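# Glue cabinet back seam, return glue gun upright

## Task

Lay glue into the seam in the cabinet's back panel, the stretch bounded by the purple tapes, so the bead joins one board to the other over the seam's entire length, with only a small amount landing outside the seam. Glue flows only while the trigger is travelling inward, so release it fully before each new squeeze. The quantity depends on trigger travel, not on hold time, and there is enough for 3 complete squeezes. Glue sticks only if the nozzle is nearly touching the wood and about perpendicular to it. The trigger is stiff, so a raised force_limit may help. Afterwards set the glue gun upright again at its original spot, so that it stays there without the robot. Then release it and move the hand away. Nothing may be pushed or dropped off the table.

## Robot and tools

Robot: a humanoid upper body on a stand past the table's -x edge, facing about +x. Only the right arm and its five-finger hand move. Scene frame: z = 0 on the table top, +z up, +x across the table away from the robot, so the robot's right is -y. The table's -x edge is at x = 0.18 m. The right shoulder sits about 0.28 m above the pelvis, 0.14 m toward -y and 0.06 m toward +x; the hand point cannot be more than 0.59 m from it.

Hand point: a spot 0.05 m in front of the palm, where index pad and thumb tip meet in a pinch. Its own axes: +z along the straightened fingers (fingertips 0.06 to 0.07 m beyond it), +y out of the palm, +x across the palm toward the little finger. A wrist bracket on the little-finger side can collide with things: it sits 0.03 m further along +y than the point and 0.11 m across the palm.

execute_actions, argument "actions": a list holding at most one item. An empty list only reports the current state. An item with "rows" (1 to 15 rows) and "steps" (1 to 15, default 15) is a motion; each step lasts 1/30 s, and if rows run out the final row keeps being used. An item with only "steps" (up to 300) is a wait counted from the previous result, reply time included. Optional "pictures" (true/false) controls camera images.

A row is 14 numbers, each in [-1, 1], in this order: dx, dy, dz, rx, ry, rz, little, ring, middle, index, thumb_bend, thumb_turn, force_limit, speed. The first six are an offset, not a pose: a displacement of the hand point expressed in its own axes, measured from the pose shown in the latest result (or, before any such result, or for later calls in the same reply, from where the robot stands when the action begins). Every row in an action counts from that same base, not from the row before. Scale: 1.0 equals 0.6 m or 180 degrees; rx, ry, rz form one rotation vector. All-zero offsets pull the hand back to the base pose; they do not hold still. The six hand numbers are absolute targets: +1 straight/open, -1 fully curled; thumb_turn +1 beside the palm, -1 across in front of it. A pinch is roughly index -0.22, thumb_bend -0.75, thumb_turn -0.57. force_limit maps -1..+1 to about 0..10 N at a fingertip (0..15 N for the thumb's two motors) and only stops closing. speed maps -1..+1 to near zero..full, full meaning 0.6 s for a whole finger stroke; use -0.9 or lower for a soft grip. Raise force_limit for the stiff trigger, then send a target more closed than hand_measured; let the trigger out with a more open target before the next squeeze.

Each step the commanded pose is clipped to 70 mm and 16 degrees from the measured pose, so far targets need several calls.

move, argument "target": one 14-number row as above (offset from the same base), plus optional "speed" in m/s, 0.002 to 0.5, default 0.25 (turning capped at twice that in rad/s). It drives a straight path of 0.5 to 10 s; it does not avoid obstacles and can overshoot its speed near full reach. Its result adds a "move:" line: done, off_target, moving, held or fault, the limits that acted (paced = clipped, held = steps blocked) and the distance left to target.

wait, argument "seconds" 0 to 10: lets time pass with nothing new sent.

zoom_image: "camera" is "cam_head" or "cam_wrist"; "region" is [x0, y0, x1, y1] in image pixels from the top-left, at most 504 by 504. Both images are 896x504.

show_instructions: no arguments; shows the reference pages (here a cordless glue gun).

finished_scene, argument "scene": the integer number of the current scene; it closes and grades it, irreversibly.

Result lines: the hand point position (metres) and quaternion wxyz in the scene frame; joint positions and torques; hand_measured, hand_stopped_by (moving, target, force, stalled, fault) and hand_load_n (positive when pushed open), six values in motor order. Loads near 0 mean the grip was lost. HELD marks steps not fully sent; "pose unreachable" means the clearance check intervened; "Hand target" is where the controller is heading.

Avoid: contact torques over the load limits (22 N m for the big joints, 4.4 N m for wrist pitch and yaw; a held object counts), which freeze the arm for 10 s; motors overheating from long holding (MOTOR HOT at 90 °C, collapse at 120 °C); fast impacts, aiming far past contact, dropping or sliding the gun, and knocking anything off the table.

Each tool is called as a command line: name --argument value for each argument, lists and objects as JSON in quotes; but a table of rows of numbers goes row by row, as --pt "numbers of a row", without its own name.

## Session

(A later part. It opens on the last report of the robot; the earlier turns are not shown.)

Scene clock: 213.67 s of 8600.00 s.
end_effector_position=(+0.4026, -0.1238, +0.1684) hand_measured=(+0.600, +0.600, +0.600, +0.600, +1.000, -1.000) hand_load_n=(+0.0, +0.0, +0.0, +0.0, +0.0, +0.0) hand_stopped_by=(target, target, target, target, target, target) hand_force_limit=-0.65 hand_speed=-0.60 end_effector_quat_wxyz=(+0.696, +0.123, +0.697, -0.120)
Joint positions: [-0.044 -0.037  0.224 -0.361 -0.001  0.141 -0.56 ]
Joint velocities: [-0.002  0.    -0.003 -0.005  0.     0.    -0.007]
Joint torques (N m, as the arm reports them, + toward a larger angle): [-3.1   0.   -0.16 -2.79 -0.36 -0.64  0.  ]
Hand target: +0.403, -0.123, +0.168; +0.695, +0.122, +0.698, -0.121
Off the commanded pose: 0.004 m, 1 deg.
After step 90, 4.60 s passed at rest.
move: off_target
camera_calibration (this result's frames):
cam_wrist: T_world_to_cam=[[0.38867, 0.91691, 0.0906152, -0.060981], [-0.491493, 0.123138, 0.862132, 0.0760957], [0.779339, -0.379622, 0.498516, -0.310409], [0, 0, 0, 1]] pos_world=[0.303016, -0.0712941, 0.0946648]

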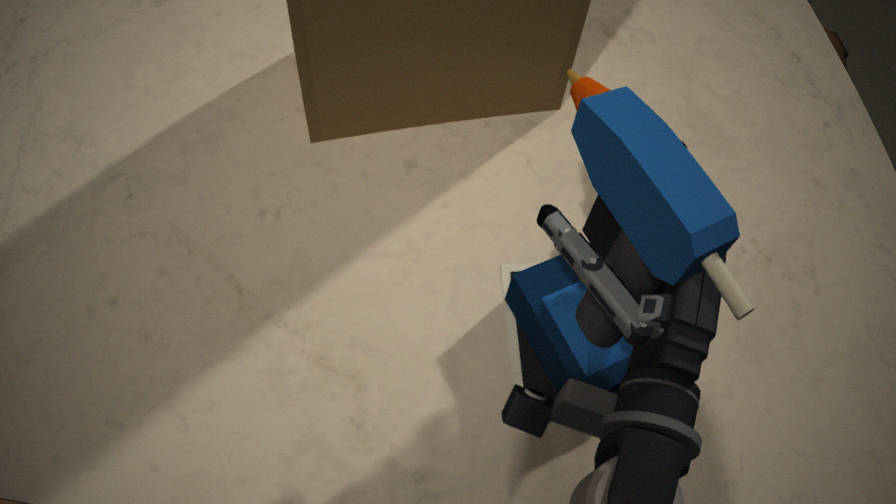

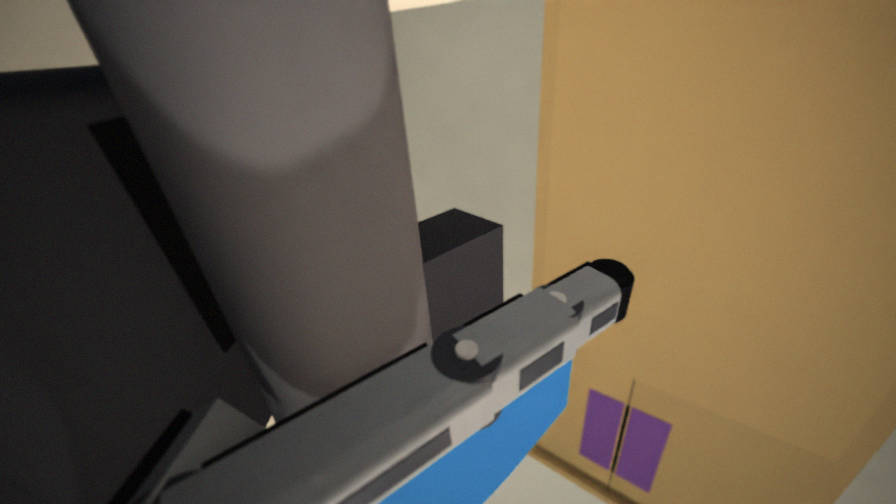

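Move +y ~5 mm, then close per recipe.

move --target '[0.001,0.011,0.003,0,0,0,0.6,0.6,0.6,0.6,1,-1,-0.65,-0.6]' --speed 0.05

move --target '[0,0,0,0,0,0,-0.85,-0.85,-0.40,-0.40,0.2,-1,-0.65,-0.6]'

Scene clock: 220.53 s of 8600.00 s.
end_effector_position=(+0.4059, -0.1220, +0.1674) hand_measured=(+0.600, +0.600, +0.600, +0.600, +1.000, -1.000) hand_load_n=(+0.0, +0.0, +0.0, +0.0, +0.0, +0.0) hand_stopped_by=(target, target, target, target, target, target) hand_force_limit=-0.65 hand_speed=-0.60 end_effector_quat_wxyz=(+0.695, +0.126, +0.697, -0.123)
Joint positions: [-0.064 -0.028  0.231 -0.34  -0.007  0.141 -0.579]
Joint velocities: [ 0.     0.003 -0.011  0.     0.     0.    -0.008]
Joint torques (N m, as the arm reports them, + toward a larger angle): [-3.42  0.07  0.22 -2.76 -0.33 -0.7   0.19]
Hand target: +0.407, -0.118, +0.168; +0.696, +0.124, +0.697, -0.120
Off the commanded pose: 0.004 m, 1 deg.
After step 90, 3.17 s passed at rest.
move: off_target
camera_calibration (this result's frames):
cam_wrist: T_world_to_cam=[[0.396851, 0.913348, 0.0911285, -0.067744], [-0.48947, 0.126592, 0.862783, 0.0778412], [0.776485, -0.387001, 0.497294, -0.311398], [0, 0, 0, 1]] pos_world=[0.306781, -0.0684915, 0.0938696]

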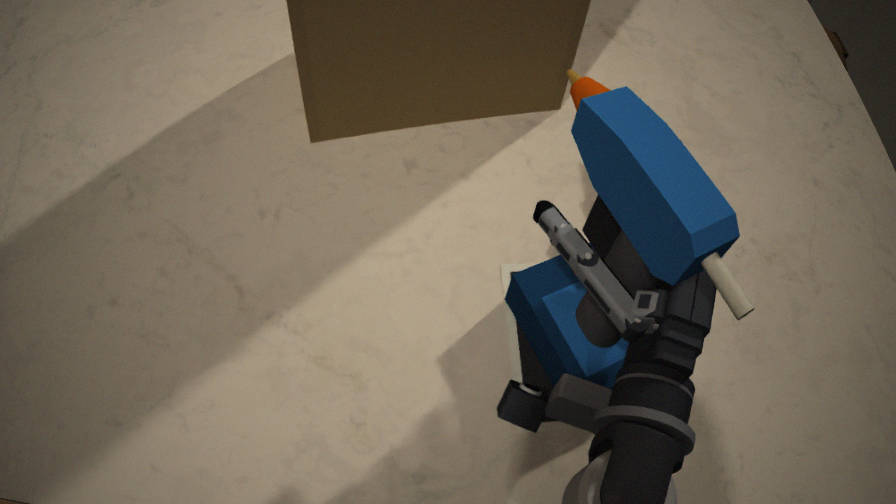

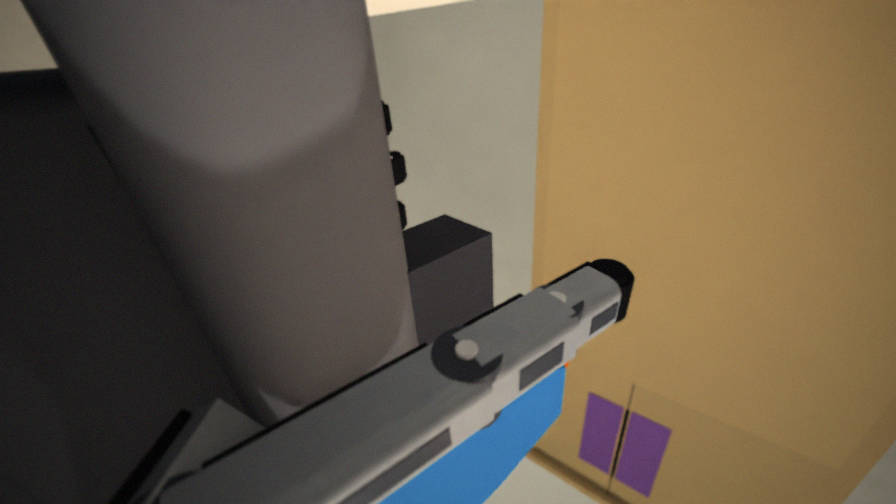

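Scene clock: 222.97 s of 8600.00 s.
end_effector_position=(+0.4059, -0.1219, +0.1674) hand_measured=(-0.840, -0.820, -0.400, -0.400, +0.276, -1.000) hand_load_n=(+6.5, +2.0, +1.0, +0.0, +3.0, +0.0) hand_stopped_by=(force, force, target, target, force, target) hand_force_limit=-0.65 hand_speed=-0.60 end_effector_quat_wxyz=(+0.695, +0.127, +0.697, -0.123)
Joint positions: [-0.064 -0.028  0.231 -0.34  -0.007  0.141 -0.579]
Joint velocities: [ 0.008  0.     0.005 -0.002 -0.011  0.     0.   ]
Joint torques (N m, as the arm reports them, + toward a larger angle): [-3.02 -0.04 -0.3  -2.98 -0.24 -0.7   0.12]
Hand target: +0.406, -0.122, +0.167; +0.695, +0.126, +0.697, -0.123
Off the commanded pose: 0.000 m, 0 deg.
move: done
camera_calibration (this result's frames):
cam_wrist: T_world_to_cam=[[0.396845, 0.913344, 0.0911935, -0.0678184], [-0.489475, 0.12653, 0.862789, 0.0778199], [0.776484, -0.38703, 0.497272, -0.311366], [0, 0, 0, 1]] pos_world=[0.306775, -0.068413, 0.0938759]

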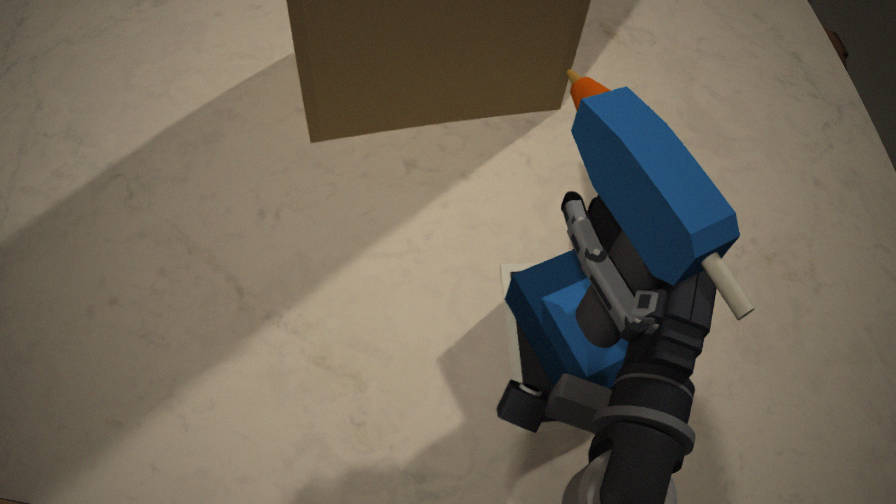

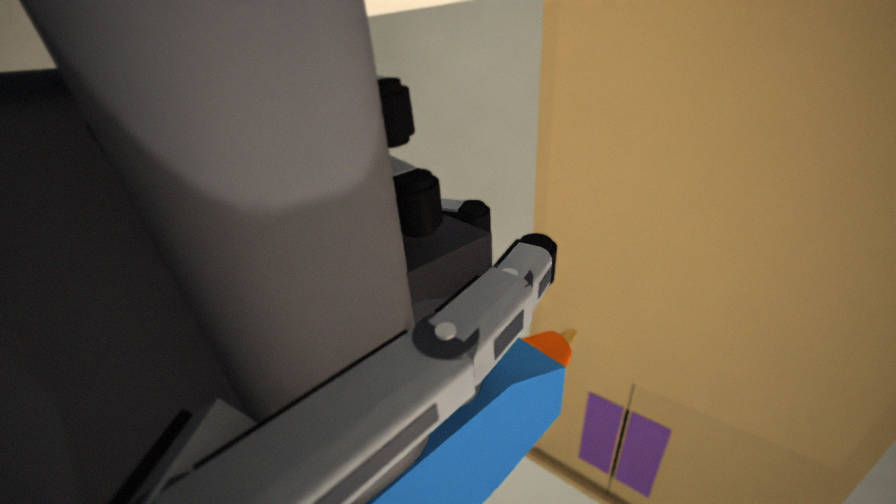

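move --target '[0,0,0,0,0,0,-0.99,-0.99,-0.40,-0.40,0.1,-1,1,-0.5]'

move --target '[0,0,0,0,0,0,-0.99,-0.99,-0.47,-0.47,0.1,-1,1,-0.85]'

zoom_image --camera "cam_wrist" --region '[380, 170, 700, 400]'

Scene clock: 230.00 s of 8600.00 s.
end_effector_position=(+0.4059, -0.1219, +0.1679) hand_measured=(-0.858, -0.840, -0.400, -0.400, +0.120, -1.000) hand_load_n=(+11.0, +10.0, +1.0, +0.0, +12.5, +3.5) hand_stopped_by=(force, force, target, target, stalled, target) hand_force_limit=1.00 hand_speed=-0.50 end_effector_quat_wxyz=(+0.695, +0.127, +0.697, -0.122)
Joint positions: [-0.064 -0.028  0.231 -0.34  -0.007  0.139 -0.579]
Joint velocities: [ 0.005  0.     0.    -0.002  0.011  0.     0.   ]
Joint torques (N m, as the arm reports them, + toward a larger angle): [-3.01 -0.05 -0.31 -2.98 -0.23 -0.66  0.12]
Hand target: +0.406, -0.122, +0.167; +0.695, +0.127, +0.697, -0.123
Off the commanded pose: 0.000 m, 0 deg.
After step 90, 3.30 s passed at rest.
move: done
camera_calibration (this result's frames):
cam_wrist: T_world_to_cam=[[0.396697, 0.913308, 0.0921959, -0.067939], [-0.490907, 0.126207, 0.862022, 0.0781177], [0.775656, -0.387221, 0.498415, -0.311415], [0, 0, 0, 1]] pos_world=[0.306851, -0.0683964, 0.0941385]

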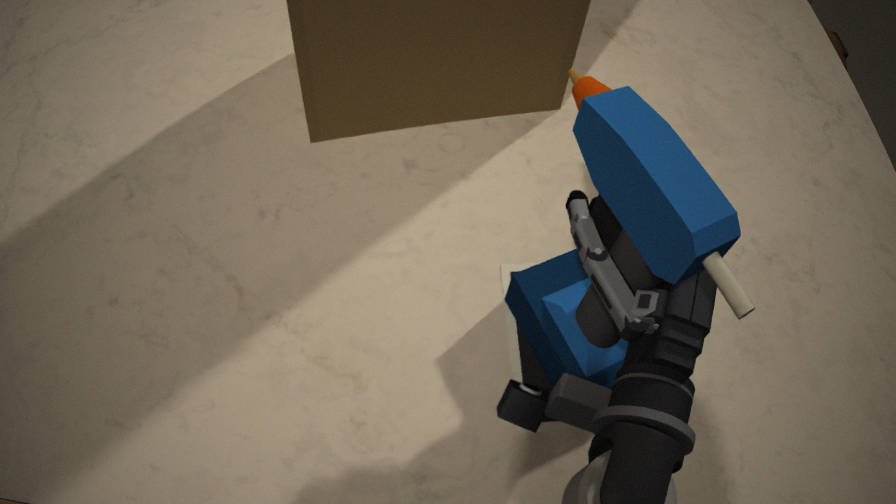

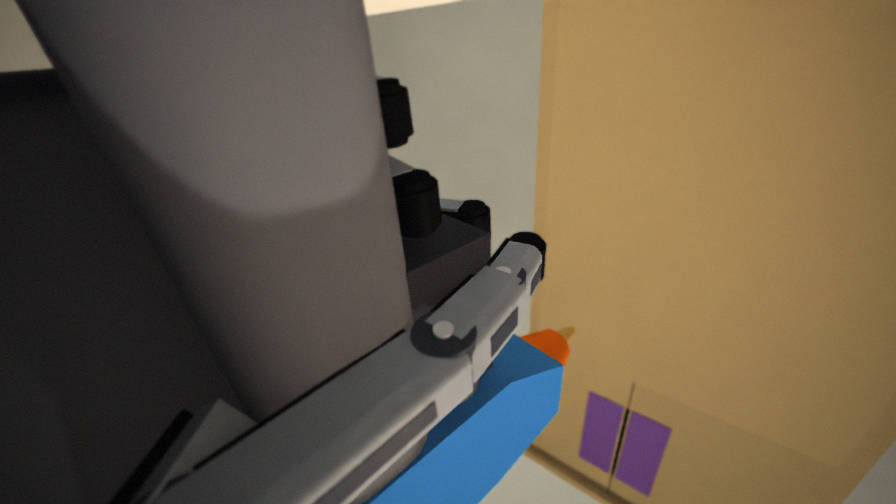

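Scene clock: 230.53 s of 8600.00 s.
end_effector_position=(+0.4059, -0.1221, +0.1679) hand_measured=(-0.858, -0.840, -0.468, -0.470, +0.120, -1.000) hand_load_n=(+10.5, +9.5, +6.0, +2.0, +12.5, +3.0) hand_stopped_by=(force, force, target, target, stalled, target) hand_force_limit=1.00 hand_speed=-0.85 end_effector_quat_wxyz=(+0.695, +0.127, +0.697, -0.123)
Joint positions: [-0.064 -0.028  0.231 -0.34  -0.007  0.139 -0.579]
Joint velocities: [ 0.011  0.006 -0.002  0.008  0.002  0.     0.   ]
Joint torques (N m, as the arm reports them, + toward a larger angle): [-2.99 -0.01 -0.27 -2.99 -0.2  -0.7   0.12]
Hand target: +0.406, -0.122, +0.168; +0.695, +0.127, +0.697, -0.122
Off the commanded pose: 0.000 m, 0 deg.
move: done
camera_calibration (this result's frames):
cam_wrist: T_world_to_cam=[[0.397103, 0.913155, 0.0919607, -0.0679122], [-0.490876, 0.12666, 0.861973, 0.0781974], [0.775468, -0.387433, 0.498543, -0.311469], [0, 0, 0, 1]] pos_world=[0.306887, -0.0685635, 0.0941218]

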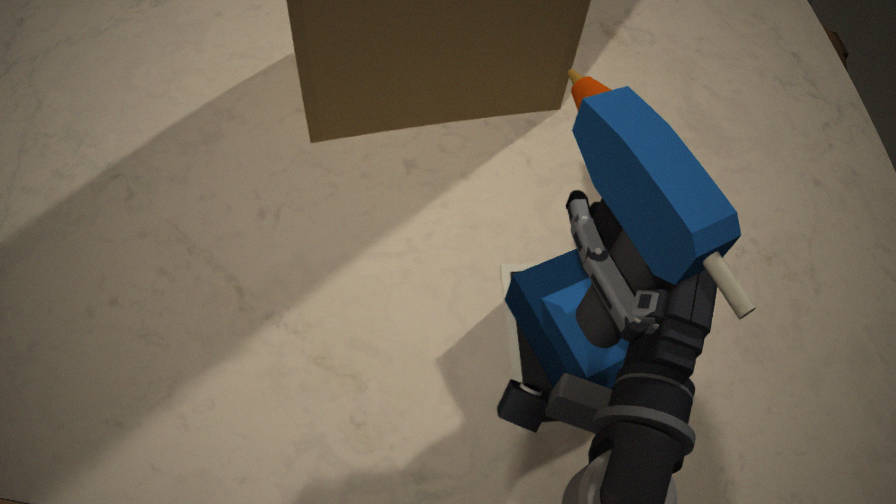

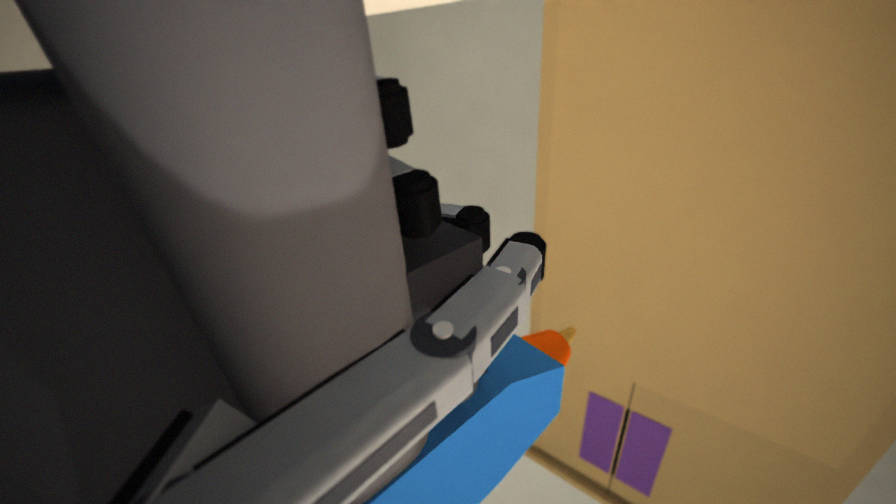

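Region (380, 170, 700, 400) of cam_wrist's 896x504 image, scaled by 1.575, with more detail than that image has; it fills the top 362 rows of this view, and the rest is white.

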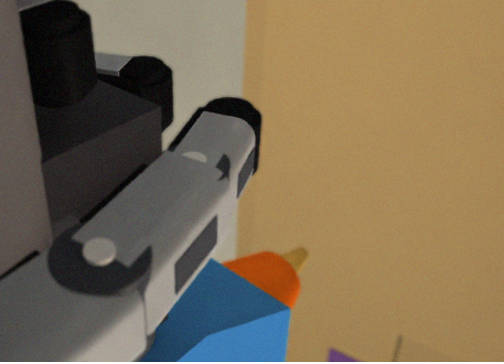

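move --target '[-0.1,0,0,0,0,0,-0.99,-0.99,-0.47,-0.47,0.1,-1,1,-0.85]' --speed 0.1

move --target '[-0.14,-0.126,-0.168,0.117,-0.337,-0.178,-0.99,-0.99,-0.47,-0.47,0.1,-1,1,-0.85]' --speed 0.25

Scene clock: 287.60 s of 8600.00 s.
end_effector_position=(+0.4065, -0.1240, +0.2279) hand_measured=(-0.858, -0.840, -0.468, -0.470, +0.120, -1.000) hand_load_n=(+9.0, +8.5, +5.5, +2.0, +11.5, +3.5) hand_stopped_by=(force, force, target, target, stalled, target) hand_force_limit=1.00 hand_speed=-0.85 end_effector_quat_wxyz=(+0.696, +0.128, +0.695, -0.125)
Joint positions: [-0.164 -0.015  0.209 -0.708 -0.002  0.602 -0.589]
Joint velocities: [-0.002  0.006 -0.008  0.     0.023  0.024  0.   ]
Joint torques (N m, as the arm reports them, + toward a larger angle): [-5.63  0.06 -0.59 -5.11 -0.29 -1.69  0.12]
Hand target: +0.407, -0.125, +0.227; +0.695, +0.130, +0.697, -0.123
Off the commanded pose: 0.002 m, 0 deg.
After step 90, 53.10 s passed at rest.
move: done
camera_calibration (this result's frames):
cam_wrist: T_world_to_cam=[[0.401274, 0.911411, 0.091153, -0.0736523], [-0.492346, 0.130705, 0.86053, 0.0283649], [0.772382, -0.390187, 0.501178, -0.342287], [0, 0, 0, 1]] pos_world=[0.307897, -0.070136, 0.153851]

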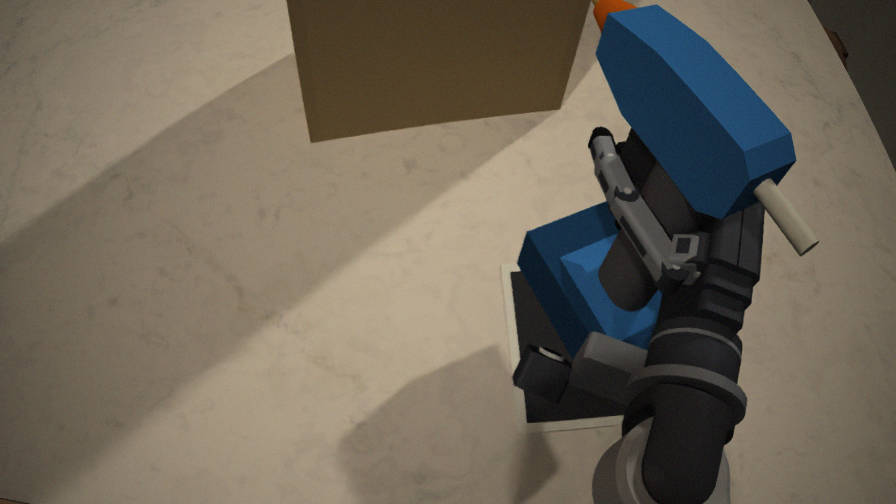

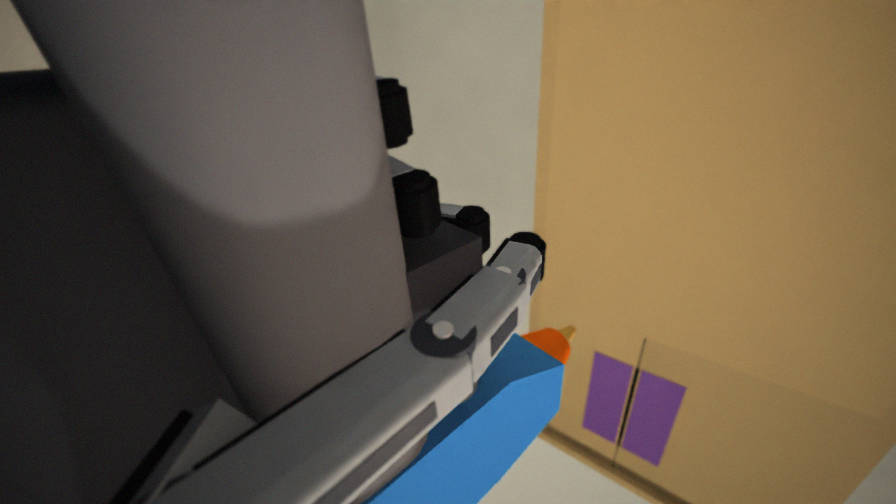

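Scene clock: 290.47 s of 8600.00 s.
end_effector_position=(+0.2875, -0.1531, +0.3117) hand_measured=(-0.858, -0.840, -0.468, -0.470, +0.120, -1.000) hand_load_n=(+8.0, +8.0, +5.0, +2.5, +11.5, +4.5) hand_stopped_by=(force, force, target, target, stalled, target) hand_force_limit=1.00 hand_speed=-0.85 end_effector_quat_wxyz=(+0.856, -0.029, +0.235, -0.461)
Joint positions: [ 0.094 -0.48   0.134 -0.402 -0.772 -0.276 -1.214]
Joint velocities: [0.011 0.    0.012 0.009 0.    0.    0.   ]
Joint torques (N m, as the arm reports them, + toward a larger angle): [-3.5  -1.7  -1.91 -4.24 -0.45 -0.53 -0.92]
Hand target: +0.287, -0.152, +0.311; +0.856, -0.032, +0.234, -0.461
Off the commanded pose: 0.007 m, 1 deg.
move: off_target
camera_calibration (this result's frames):
cam_wrist: T_world_to_cam=[[0.753827, 0.631122, -0.182839, -0.0659169], [-0.653903, 0.747864, -0.114503, 0.346404], [0.0644734, 0.205874, 0.976452, -0.157098], [0, 0, 0, 1]] pos_world=[0.286333, -0.185119, 0.18101]

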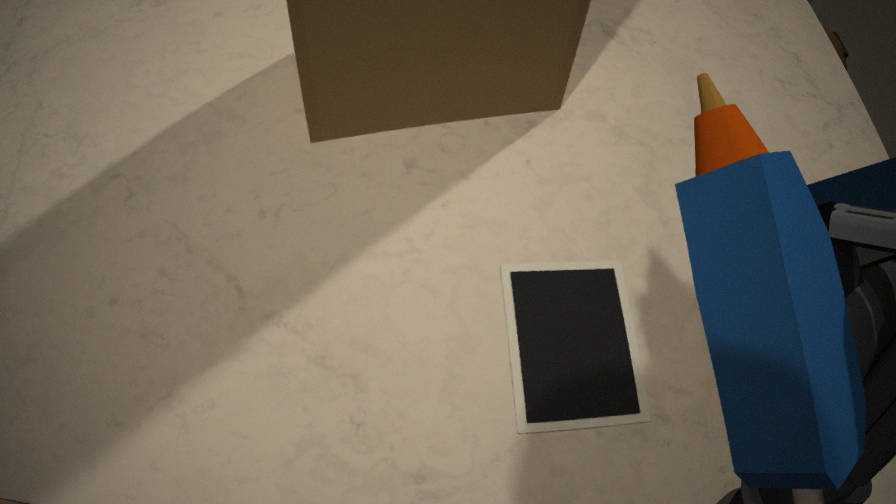

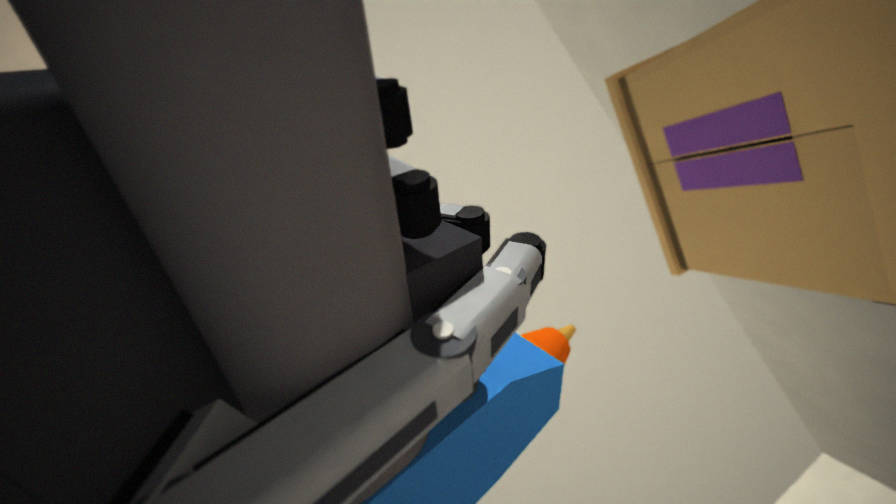

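move --target '[0.012,0.336,0.346,-0.126,0.029,-0.041,-1,-1,-0.47,-0.47,0.1,-1,1,-0.85]' --speed 0.15

move --target '[-0.0766,-0.1278,0.133,0,0,0,-1,-1,-0.47,-0.47,0.1,-1,1,-0.85]' --speed 0.06

move --target '[0.125,-0.035,-0.585,0.126,-0.029,0.041,-1,-1,-0.47,-0.47,0.1,-1,1,-0.85]' --speed 0.2

Scene clock: 321.80 s of 8600.00 s.
end_effector_position=(+0.5372, -0.0882, +0.4383) hand_measured=(-0.870, -0.846, -0.468, -0.470, +0.120, -1.000) hand_load_n=(+11.0, +9.5, +4.5, +2.5, +11.0, +5.5) hand_stopped_by=(force, force, target, target, stalled, target) hand_force_limit=1.00 hand_speed=-0.85 end_effector_quat_wxyz=(+0.789, -0.185, +0.360, -0.462)
Joint positions: [-1.234 -0.431  0.19   0.242 -0.624  0.299 -0.283]
Joint velocities: [-0.006  0.    -0.006  0.     0.006 -0.001  0.   ]
Joint torques (N m, as the arm reports them, + toward a larger angle): [-11.62  -2.04  -1.95  -4.01  -0.56  -0.89  -1.52]
Hand target: +0.537, -0.087, +0.438; +0.790, -0.185, +0.361, -0.459
Off the commanded pose: 0.011 m, 1 deg.
After step 90, 25.83 s passed at rest.
move: off_target
camera_calibration (this result's frames):
cam_wrist: T_world_to_cam=[[0.60671, 0.575036, -0.548851, -0.0374476], [-0.672945, 0.739066, 0.0304407, 0.42152], [0.423142, 0.350878, 0.835366, -0.428307], [0, 0, 0, 1]] pos_world=[0.487614, -0.139714, 0.324408]

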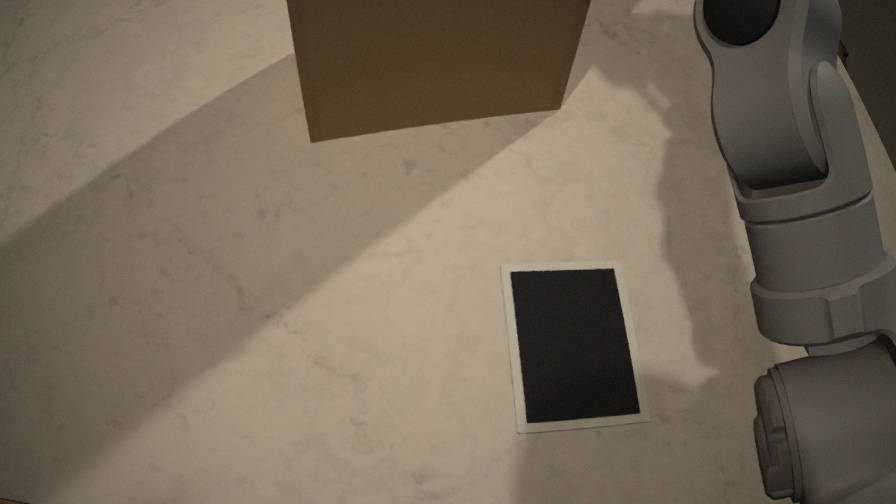

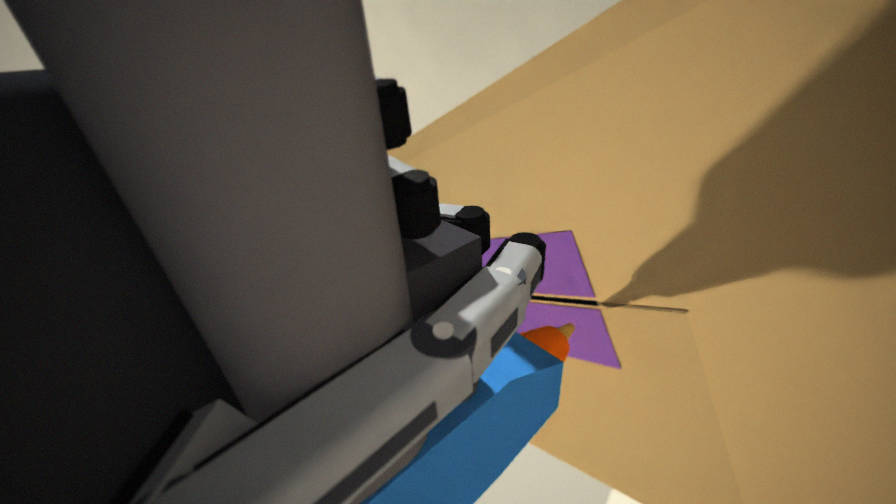

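Scene clock: 324.17 s of 8600.00 s.
end_effector_position=(+0.5320, -0.0936, +0.5522) hand_measured=(-0.870, -0.846, -0.468, -0.470, +0.120, -1.000) hand_load_n=(+11.0, +9.0, +4.5, +2.5, +11.0, +5.5) hand_stopped_by=(force, force, target, target, stalled, target) hand_force_limit=1.00 hand_speed=-0.85 end_effector_quat_wxyz=(+0.805, -0.156, +0.333, -0.465)
Joint positions: [-1.612 -0.392 -0.005  0.481 -0.771  0.232 -0.093]
Joint velocities: [-0.003  0.032 -0.071  0.025 -0.091 -0.049  0.   ]
Joint torques (N m, as the arm reports them, + toward a larger angle): [-12.15  -2.09  -1.24  -3.94  -0.48  -0.93  -1.5 ]
Hand target: +0.532, -0.094, +0.552; +0.805, -0.155, +0.331, -0.467
Off the commanded pose: 0.008 m, 5 deg.
joint sent to its limit — the command would take joint 1 (shoulder pitch) past its lower limit, so that joint was sent only as far as its limit.
move: off_target
camera_calibration (this result's frames):
cam_wrist: T_world_to_cam=[[0.649747, 0.586171, -0.483975, -0.0263629], [-0.67278, 0.739807, -0.00719741, 0.439339], [0.353829, 0.330285, 0.875052, -0.50626], [0, 0, 0, 1]] pos_world=[0.491837, -0.142363, 0.433407]

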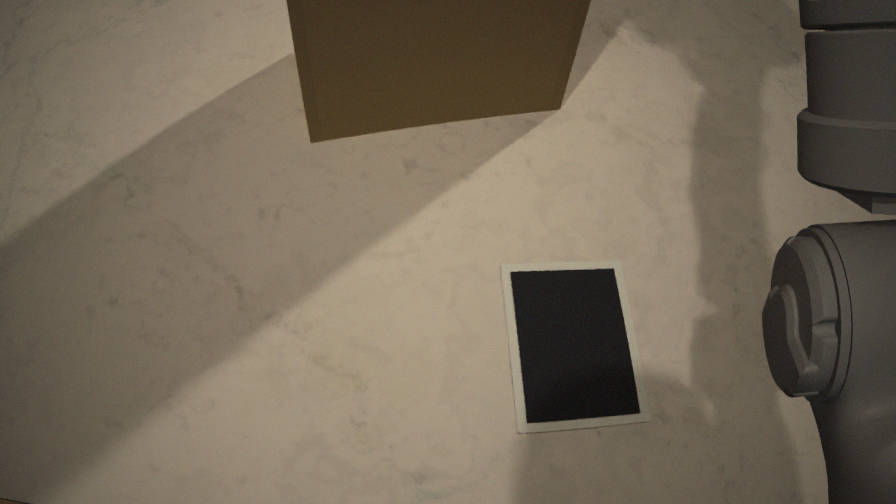

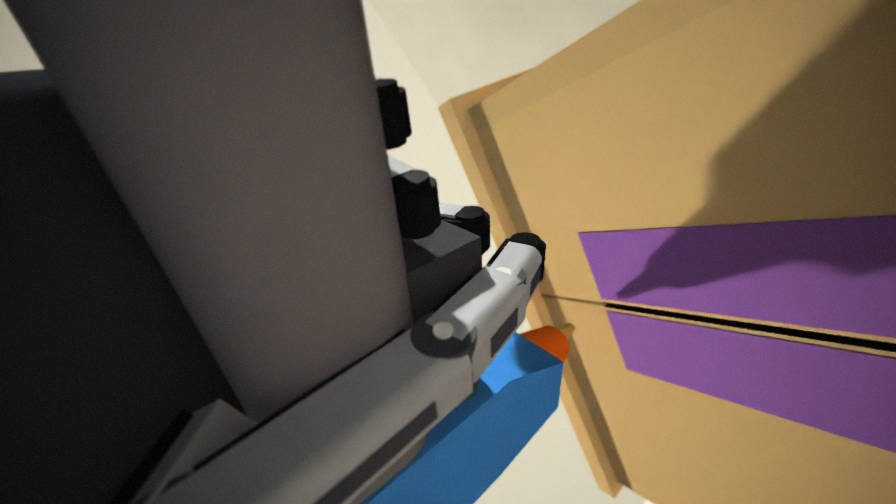

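Scene clock: 326.53 s of 8600.00 s.
end_effector_position=(+0.3050, -0.1428, +0.2813) hand_measured=(-0.870, -0.846, -0.468, -0.470, +0.120, -1.000) hand_load_n=(+10.5, +9.0, +4.5, +2.5, +11.0, +5.5) hand_stopped_by=(force, force, target, target, stalled, target) hand_force_limit=1.00 hand_speed=-0.85 end_effector_quat_wxyz=(+0.862, +0.001, +0.206, -0.462)
Joint positions: [-0.087 -0.268  0.074 -0.04  -0.982 -0.49  -1.352]
Joint velocities: [-0.006  0.    -0.002 -0.006 -0.005  0.     0.   ]
Joint torques (N m, as the arm reports them, + toward a larger angle): [-4.62 -1.36 -1.16 -4.39 -0.22 -0.44 -0.77]
Hand target: +0.304, -0.141, +0.281; +0.864, -0.001, +0.204, -0.461
Off the commanded pose: 0.006 m, 1 deg.
move: off_target
camera_calibration (this result's frames):
cam_wrist: T_world_to_cam=[[0.770958, 0.627955, -0.106286, -0.118327], [-0.636767, 0.756772, -0.147731, 0.352029], [-0.0123338, 0.181574, 0.9833, -0.112658], [0, 0, 0, 1]] pos_world=[0.313996, -0.171646, 0.150205]

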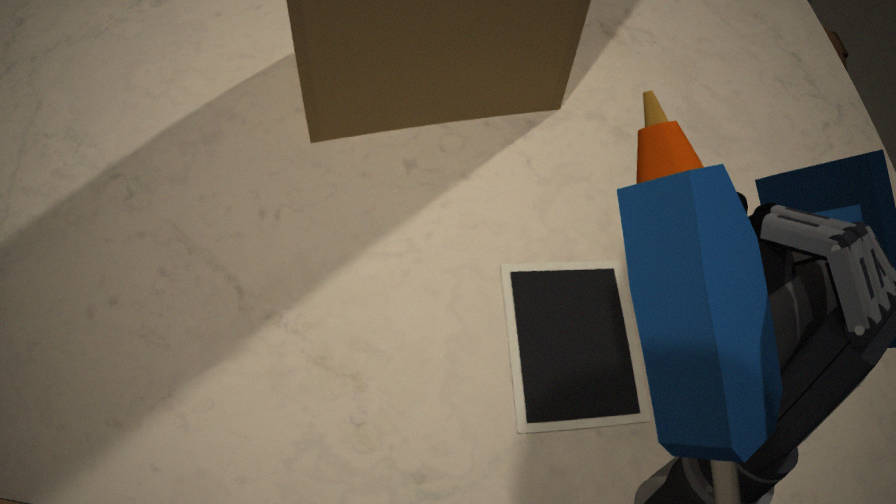

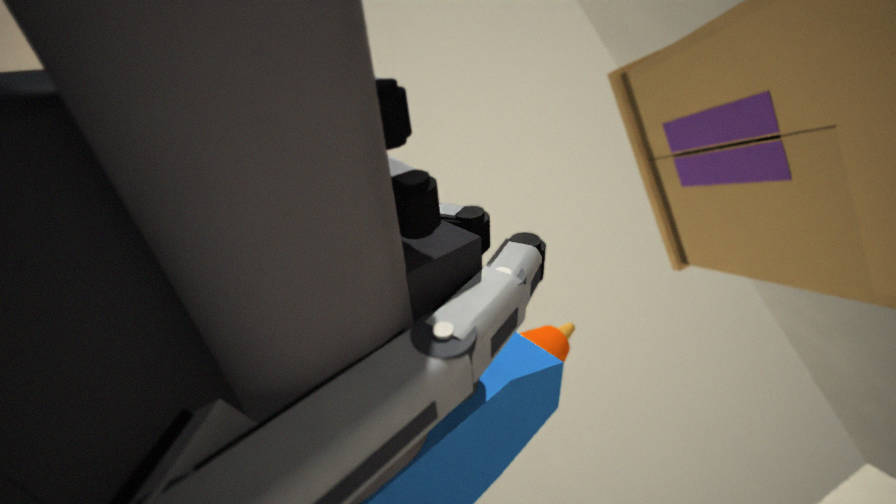

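move --target '[0.0203,0.3433,0.3512,-0.0918,0.0111,-0.0299,-1,-1,-0.47,-0.47,0.1,-1,1,-0.85]' --speed 0.12

zoom_image --camera "cam_wrist" --region '[510, 270, 650, 380]'

move --target '[-0.0708,-0.0974,0.1614,0,0,0,-1,-1,-0.47,-0.47,0.1,-1,1,-0.85]' --speed 0.04

zoom_image --camera "cam_wrist" --region '[510, 270, 650, 380]'

move --target '[0.07,-0.1355,-0.59,0.092,-0.011,0.03,-1,-1,-0.47,-0.47,0.1,-1,1,-0.85]' --speed 0.2

Scene clock: 449.20 s of 8600.00 s.
end_effector_position=(+0.5497, -0.0807, +0.4317) hand_measured=(-0.870, -0.846, -0.468, -0.470, +0.120, -1.000) hand_load_n=(+11.0, +9.0, +4.5, +2.5, +11.0, +5.5) hand_stopped_by=(force, force, target, target, stalled, target) hand_force_limit=1.00 hand_speed=-0.85 end_effector_quat_wxyz=(+0.831, -0.118, +0.286, -0.464)
Joint positions: [-1.362 -0.277  0.027  0.829 -0.814 -0.186 -0.705]
Joint velocities: [ 0.    -0.005  0.003  0.014  0.011 -0.004 -0.003]
Joint torques (N m, as the arm reports them, + toward a larger angle): [-12.33  -2.28  -0.96  -4.27  -0.17  -0.6   -1.09]
Hand target: +0.551, -0.083, +0.430; +0.828, -0.119, +0.289, -0.466
Off the commanded pose: 0.006 m, 1 deg.
After step 90, 116.70 s passed at rest.
move: off_target
camera_calibration (this result's frames):
cam_wrist: T_world_to_cam=[[0.696098, 0.608336, -0.381281, -0.17177], [-0.678903, 0.730494, -0.073952, 0.472261], [0.233536, 0.310331, 0.921497, -0.366861], [0, 0, 0, 1]] pos_world=[0.525863, -0.126642, 0.307493]

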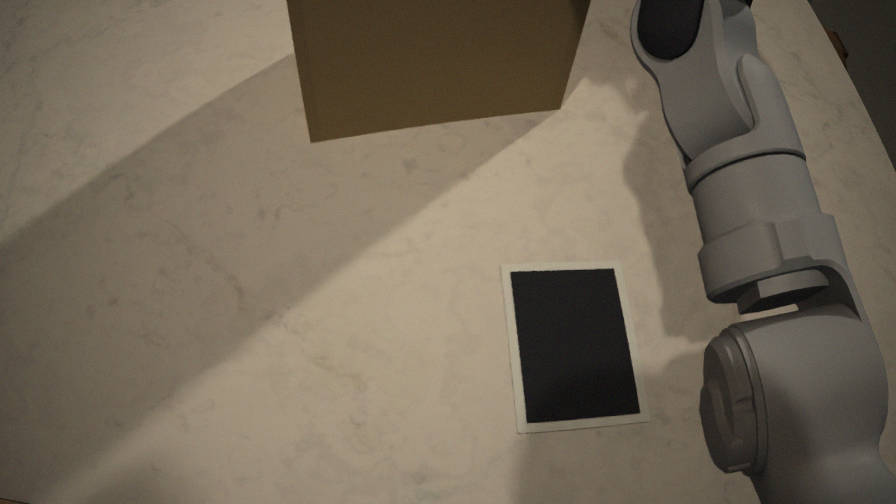

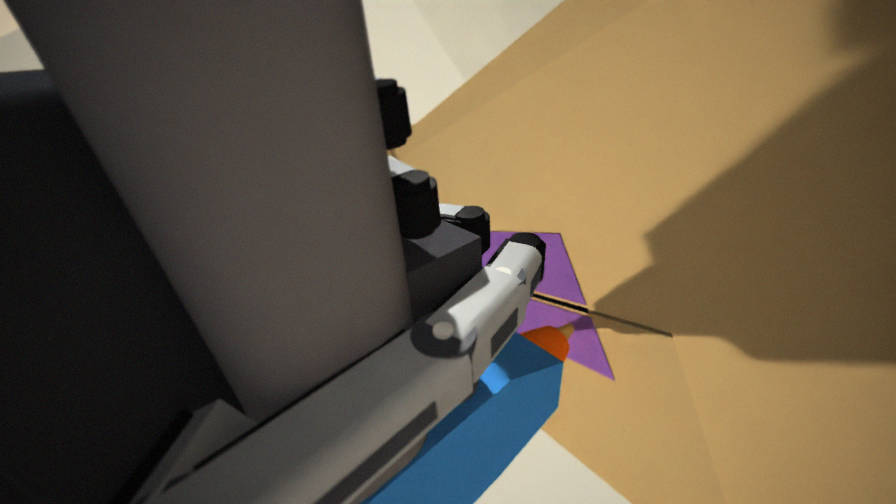

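Region (510, 270, 650, 380) of cam_wrist's 896x504 image, scaled by 3.600, with more detail than that image has; it fills the top 396 rows of this view, and the rest is white.

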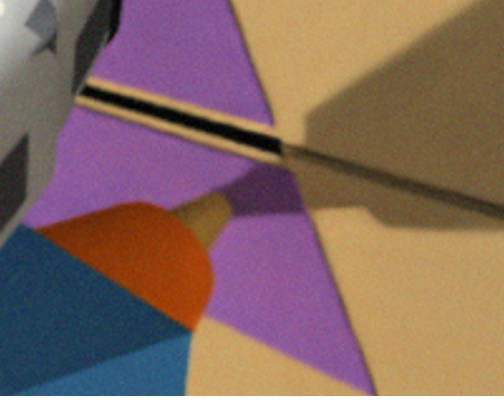

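Scene clock: 452.53 s of 8600.00 s.
end_effector_position=(+0.5386, -0.0877, +0.5442) hand_measured=(-0.870, -0.846, -0.468, -0.470, +0.120, -1.000) hand_load_n=(+10.5, +9.0, +4.5, +2.5, +11.0, +5.5) hand_stopped_by=(force, force, target, target, stalled, target) hand_force_limit=1.00 hand_speed=-0.85 end_effector_quat_wxyz=(+0.822, -0.120, +0.299, -0.469)
Joint positions: [-1.611 -0.334 -0.034  0.653 -0.799  0.079 -0.323]
Joint velocities: [-0.005 -0.005  0.038 -0.003  0.032  0.033  0.022]
Joint torques (N m, as the arm reports them, + toward a larger angle): [-12.5   -2.31  -0.6   -4.6   -0.12  -0.78  -1.15]
Hand target: +0.538, -0.088, +0.545; +0.822, -0.120, +0.300, -0.468
Off the commanded pose: 0.013 m, 2 deg.
MOTOR HOT: a motor reached 90 °C. Now the hottest motor, joint 1 (shoulder pitch), reports 94 °C. The temperature limit of the motors' drives, at which the controller stops the arm, is 120 °C. To cool a motor, set the load down, stop pushing, or move to a pose that needs little force.
joint sent to its limit — the command would take joint 1 (shoulder pitch) past its lower limit, so that joint was sent only as far as its limit.
move: off_target
camera_calibration (this result's frames):
cam_wrist: T_world_to_cam=[[0.696313, 0.596472, -0.399212, -0.108241], [-0.666867, 0.743322, -0.0525466, 0.461177], [0.2654, 0.30281, 0.915352, -0.48025], [0, 0, 0, 1]] pos_world=[0.510371, -0.132816, 0.42062]

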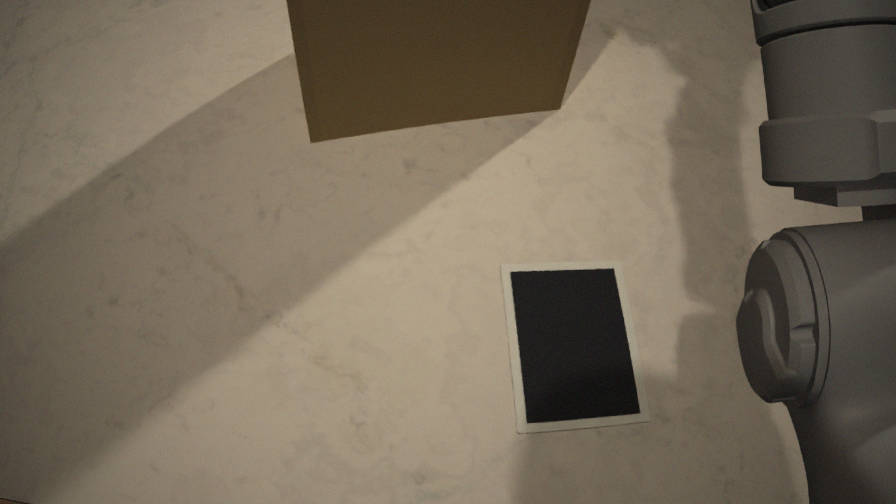

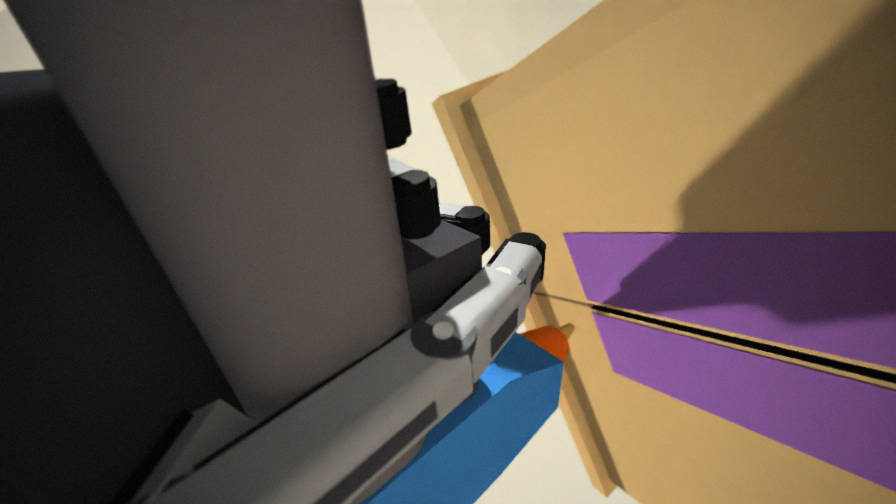

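Region (510, 270, 650, 380) of cam_wrist's 896x504 image, scaled by 3.600, with more detail than that image has; it fills the top 396 rows of this view, and the rest is white.

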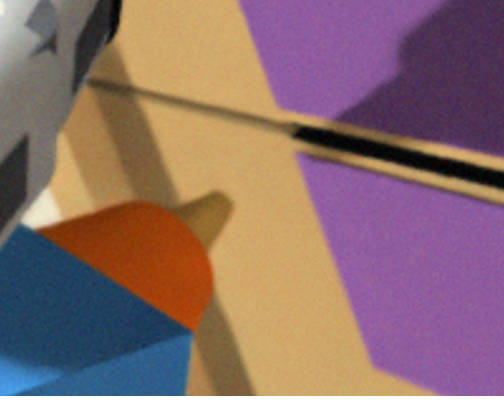

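Scene clock: 454.90 s of 8600.00 s.
end_effector_position=(+0.2832, -0.1320, +0.2893) hand_measured=(-0.870, -0.846, -0.468, -0.470, +0.120, -1.000) hand_load_n=(+10.5, +9.0, +4.5, +2.5, +11.0, +5.5) hand_stopped_by=(force, force, target, target, stalled, target) hand_force_limit=1.00 hand_speed=-0.85 end_effector_quat_wxyz=(+0.856, +0.000, +0.218, -0.468)
Joint positions: [ 0.056 -0.202  0.097 -0.232 -1.021 -0.434 -1.284]
Joint velocities: [ 0.002 -0.006  0.005  0.008  0.009  0.     0.   ]
Joint torques (N m, as the arm reports them, + toward a larger angle): [-3.8  -0.97 -0.91 -4.6  -0.3  -0.51 -0.79]
Hand target: +0.283, -0.130, +0.290; +0.858, -0.002, +0.216, -0.467
Off the commanded pose: 0.006 m, 1 deg.
MOTOR HOT: still on. Now the hottest motor, joint 1 (shoulder pitch), reports 95 °C; a drive's own limit is 120 °C.
move: off_target
camera_calibration (this result's frames):
cam_wrist: T_world_to_cam=[[0.777981, 0.616561, -0.120822, -0.106811], [-0.628119, 0.767716, -0.126805, 0.324081], [0.0145737, 0.174543, 0.984542, -0.131678], [0, 0, 0, 1]] pos_world=[0.288577, -0.159963, 0.157832]

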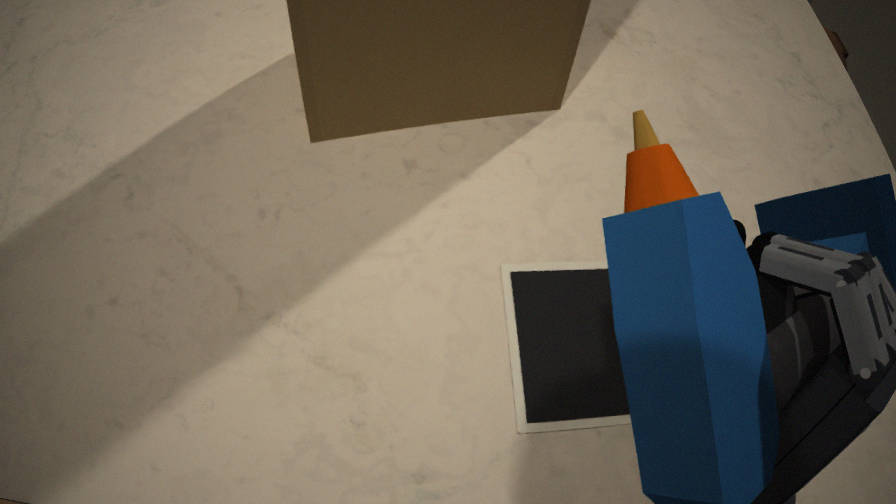

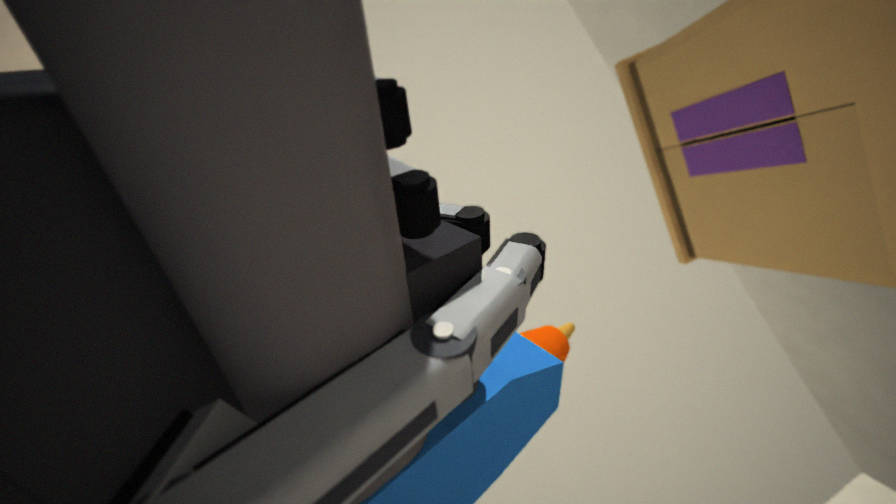

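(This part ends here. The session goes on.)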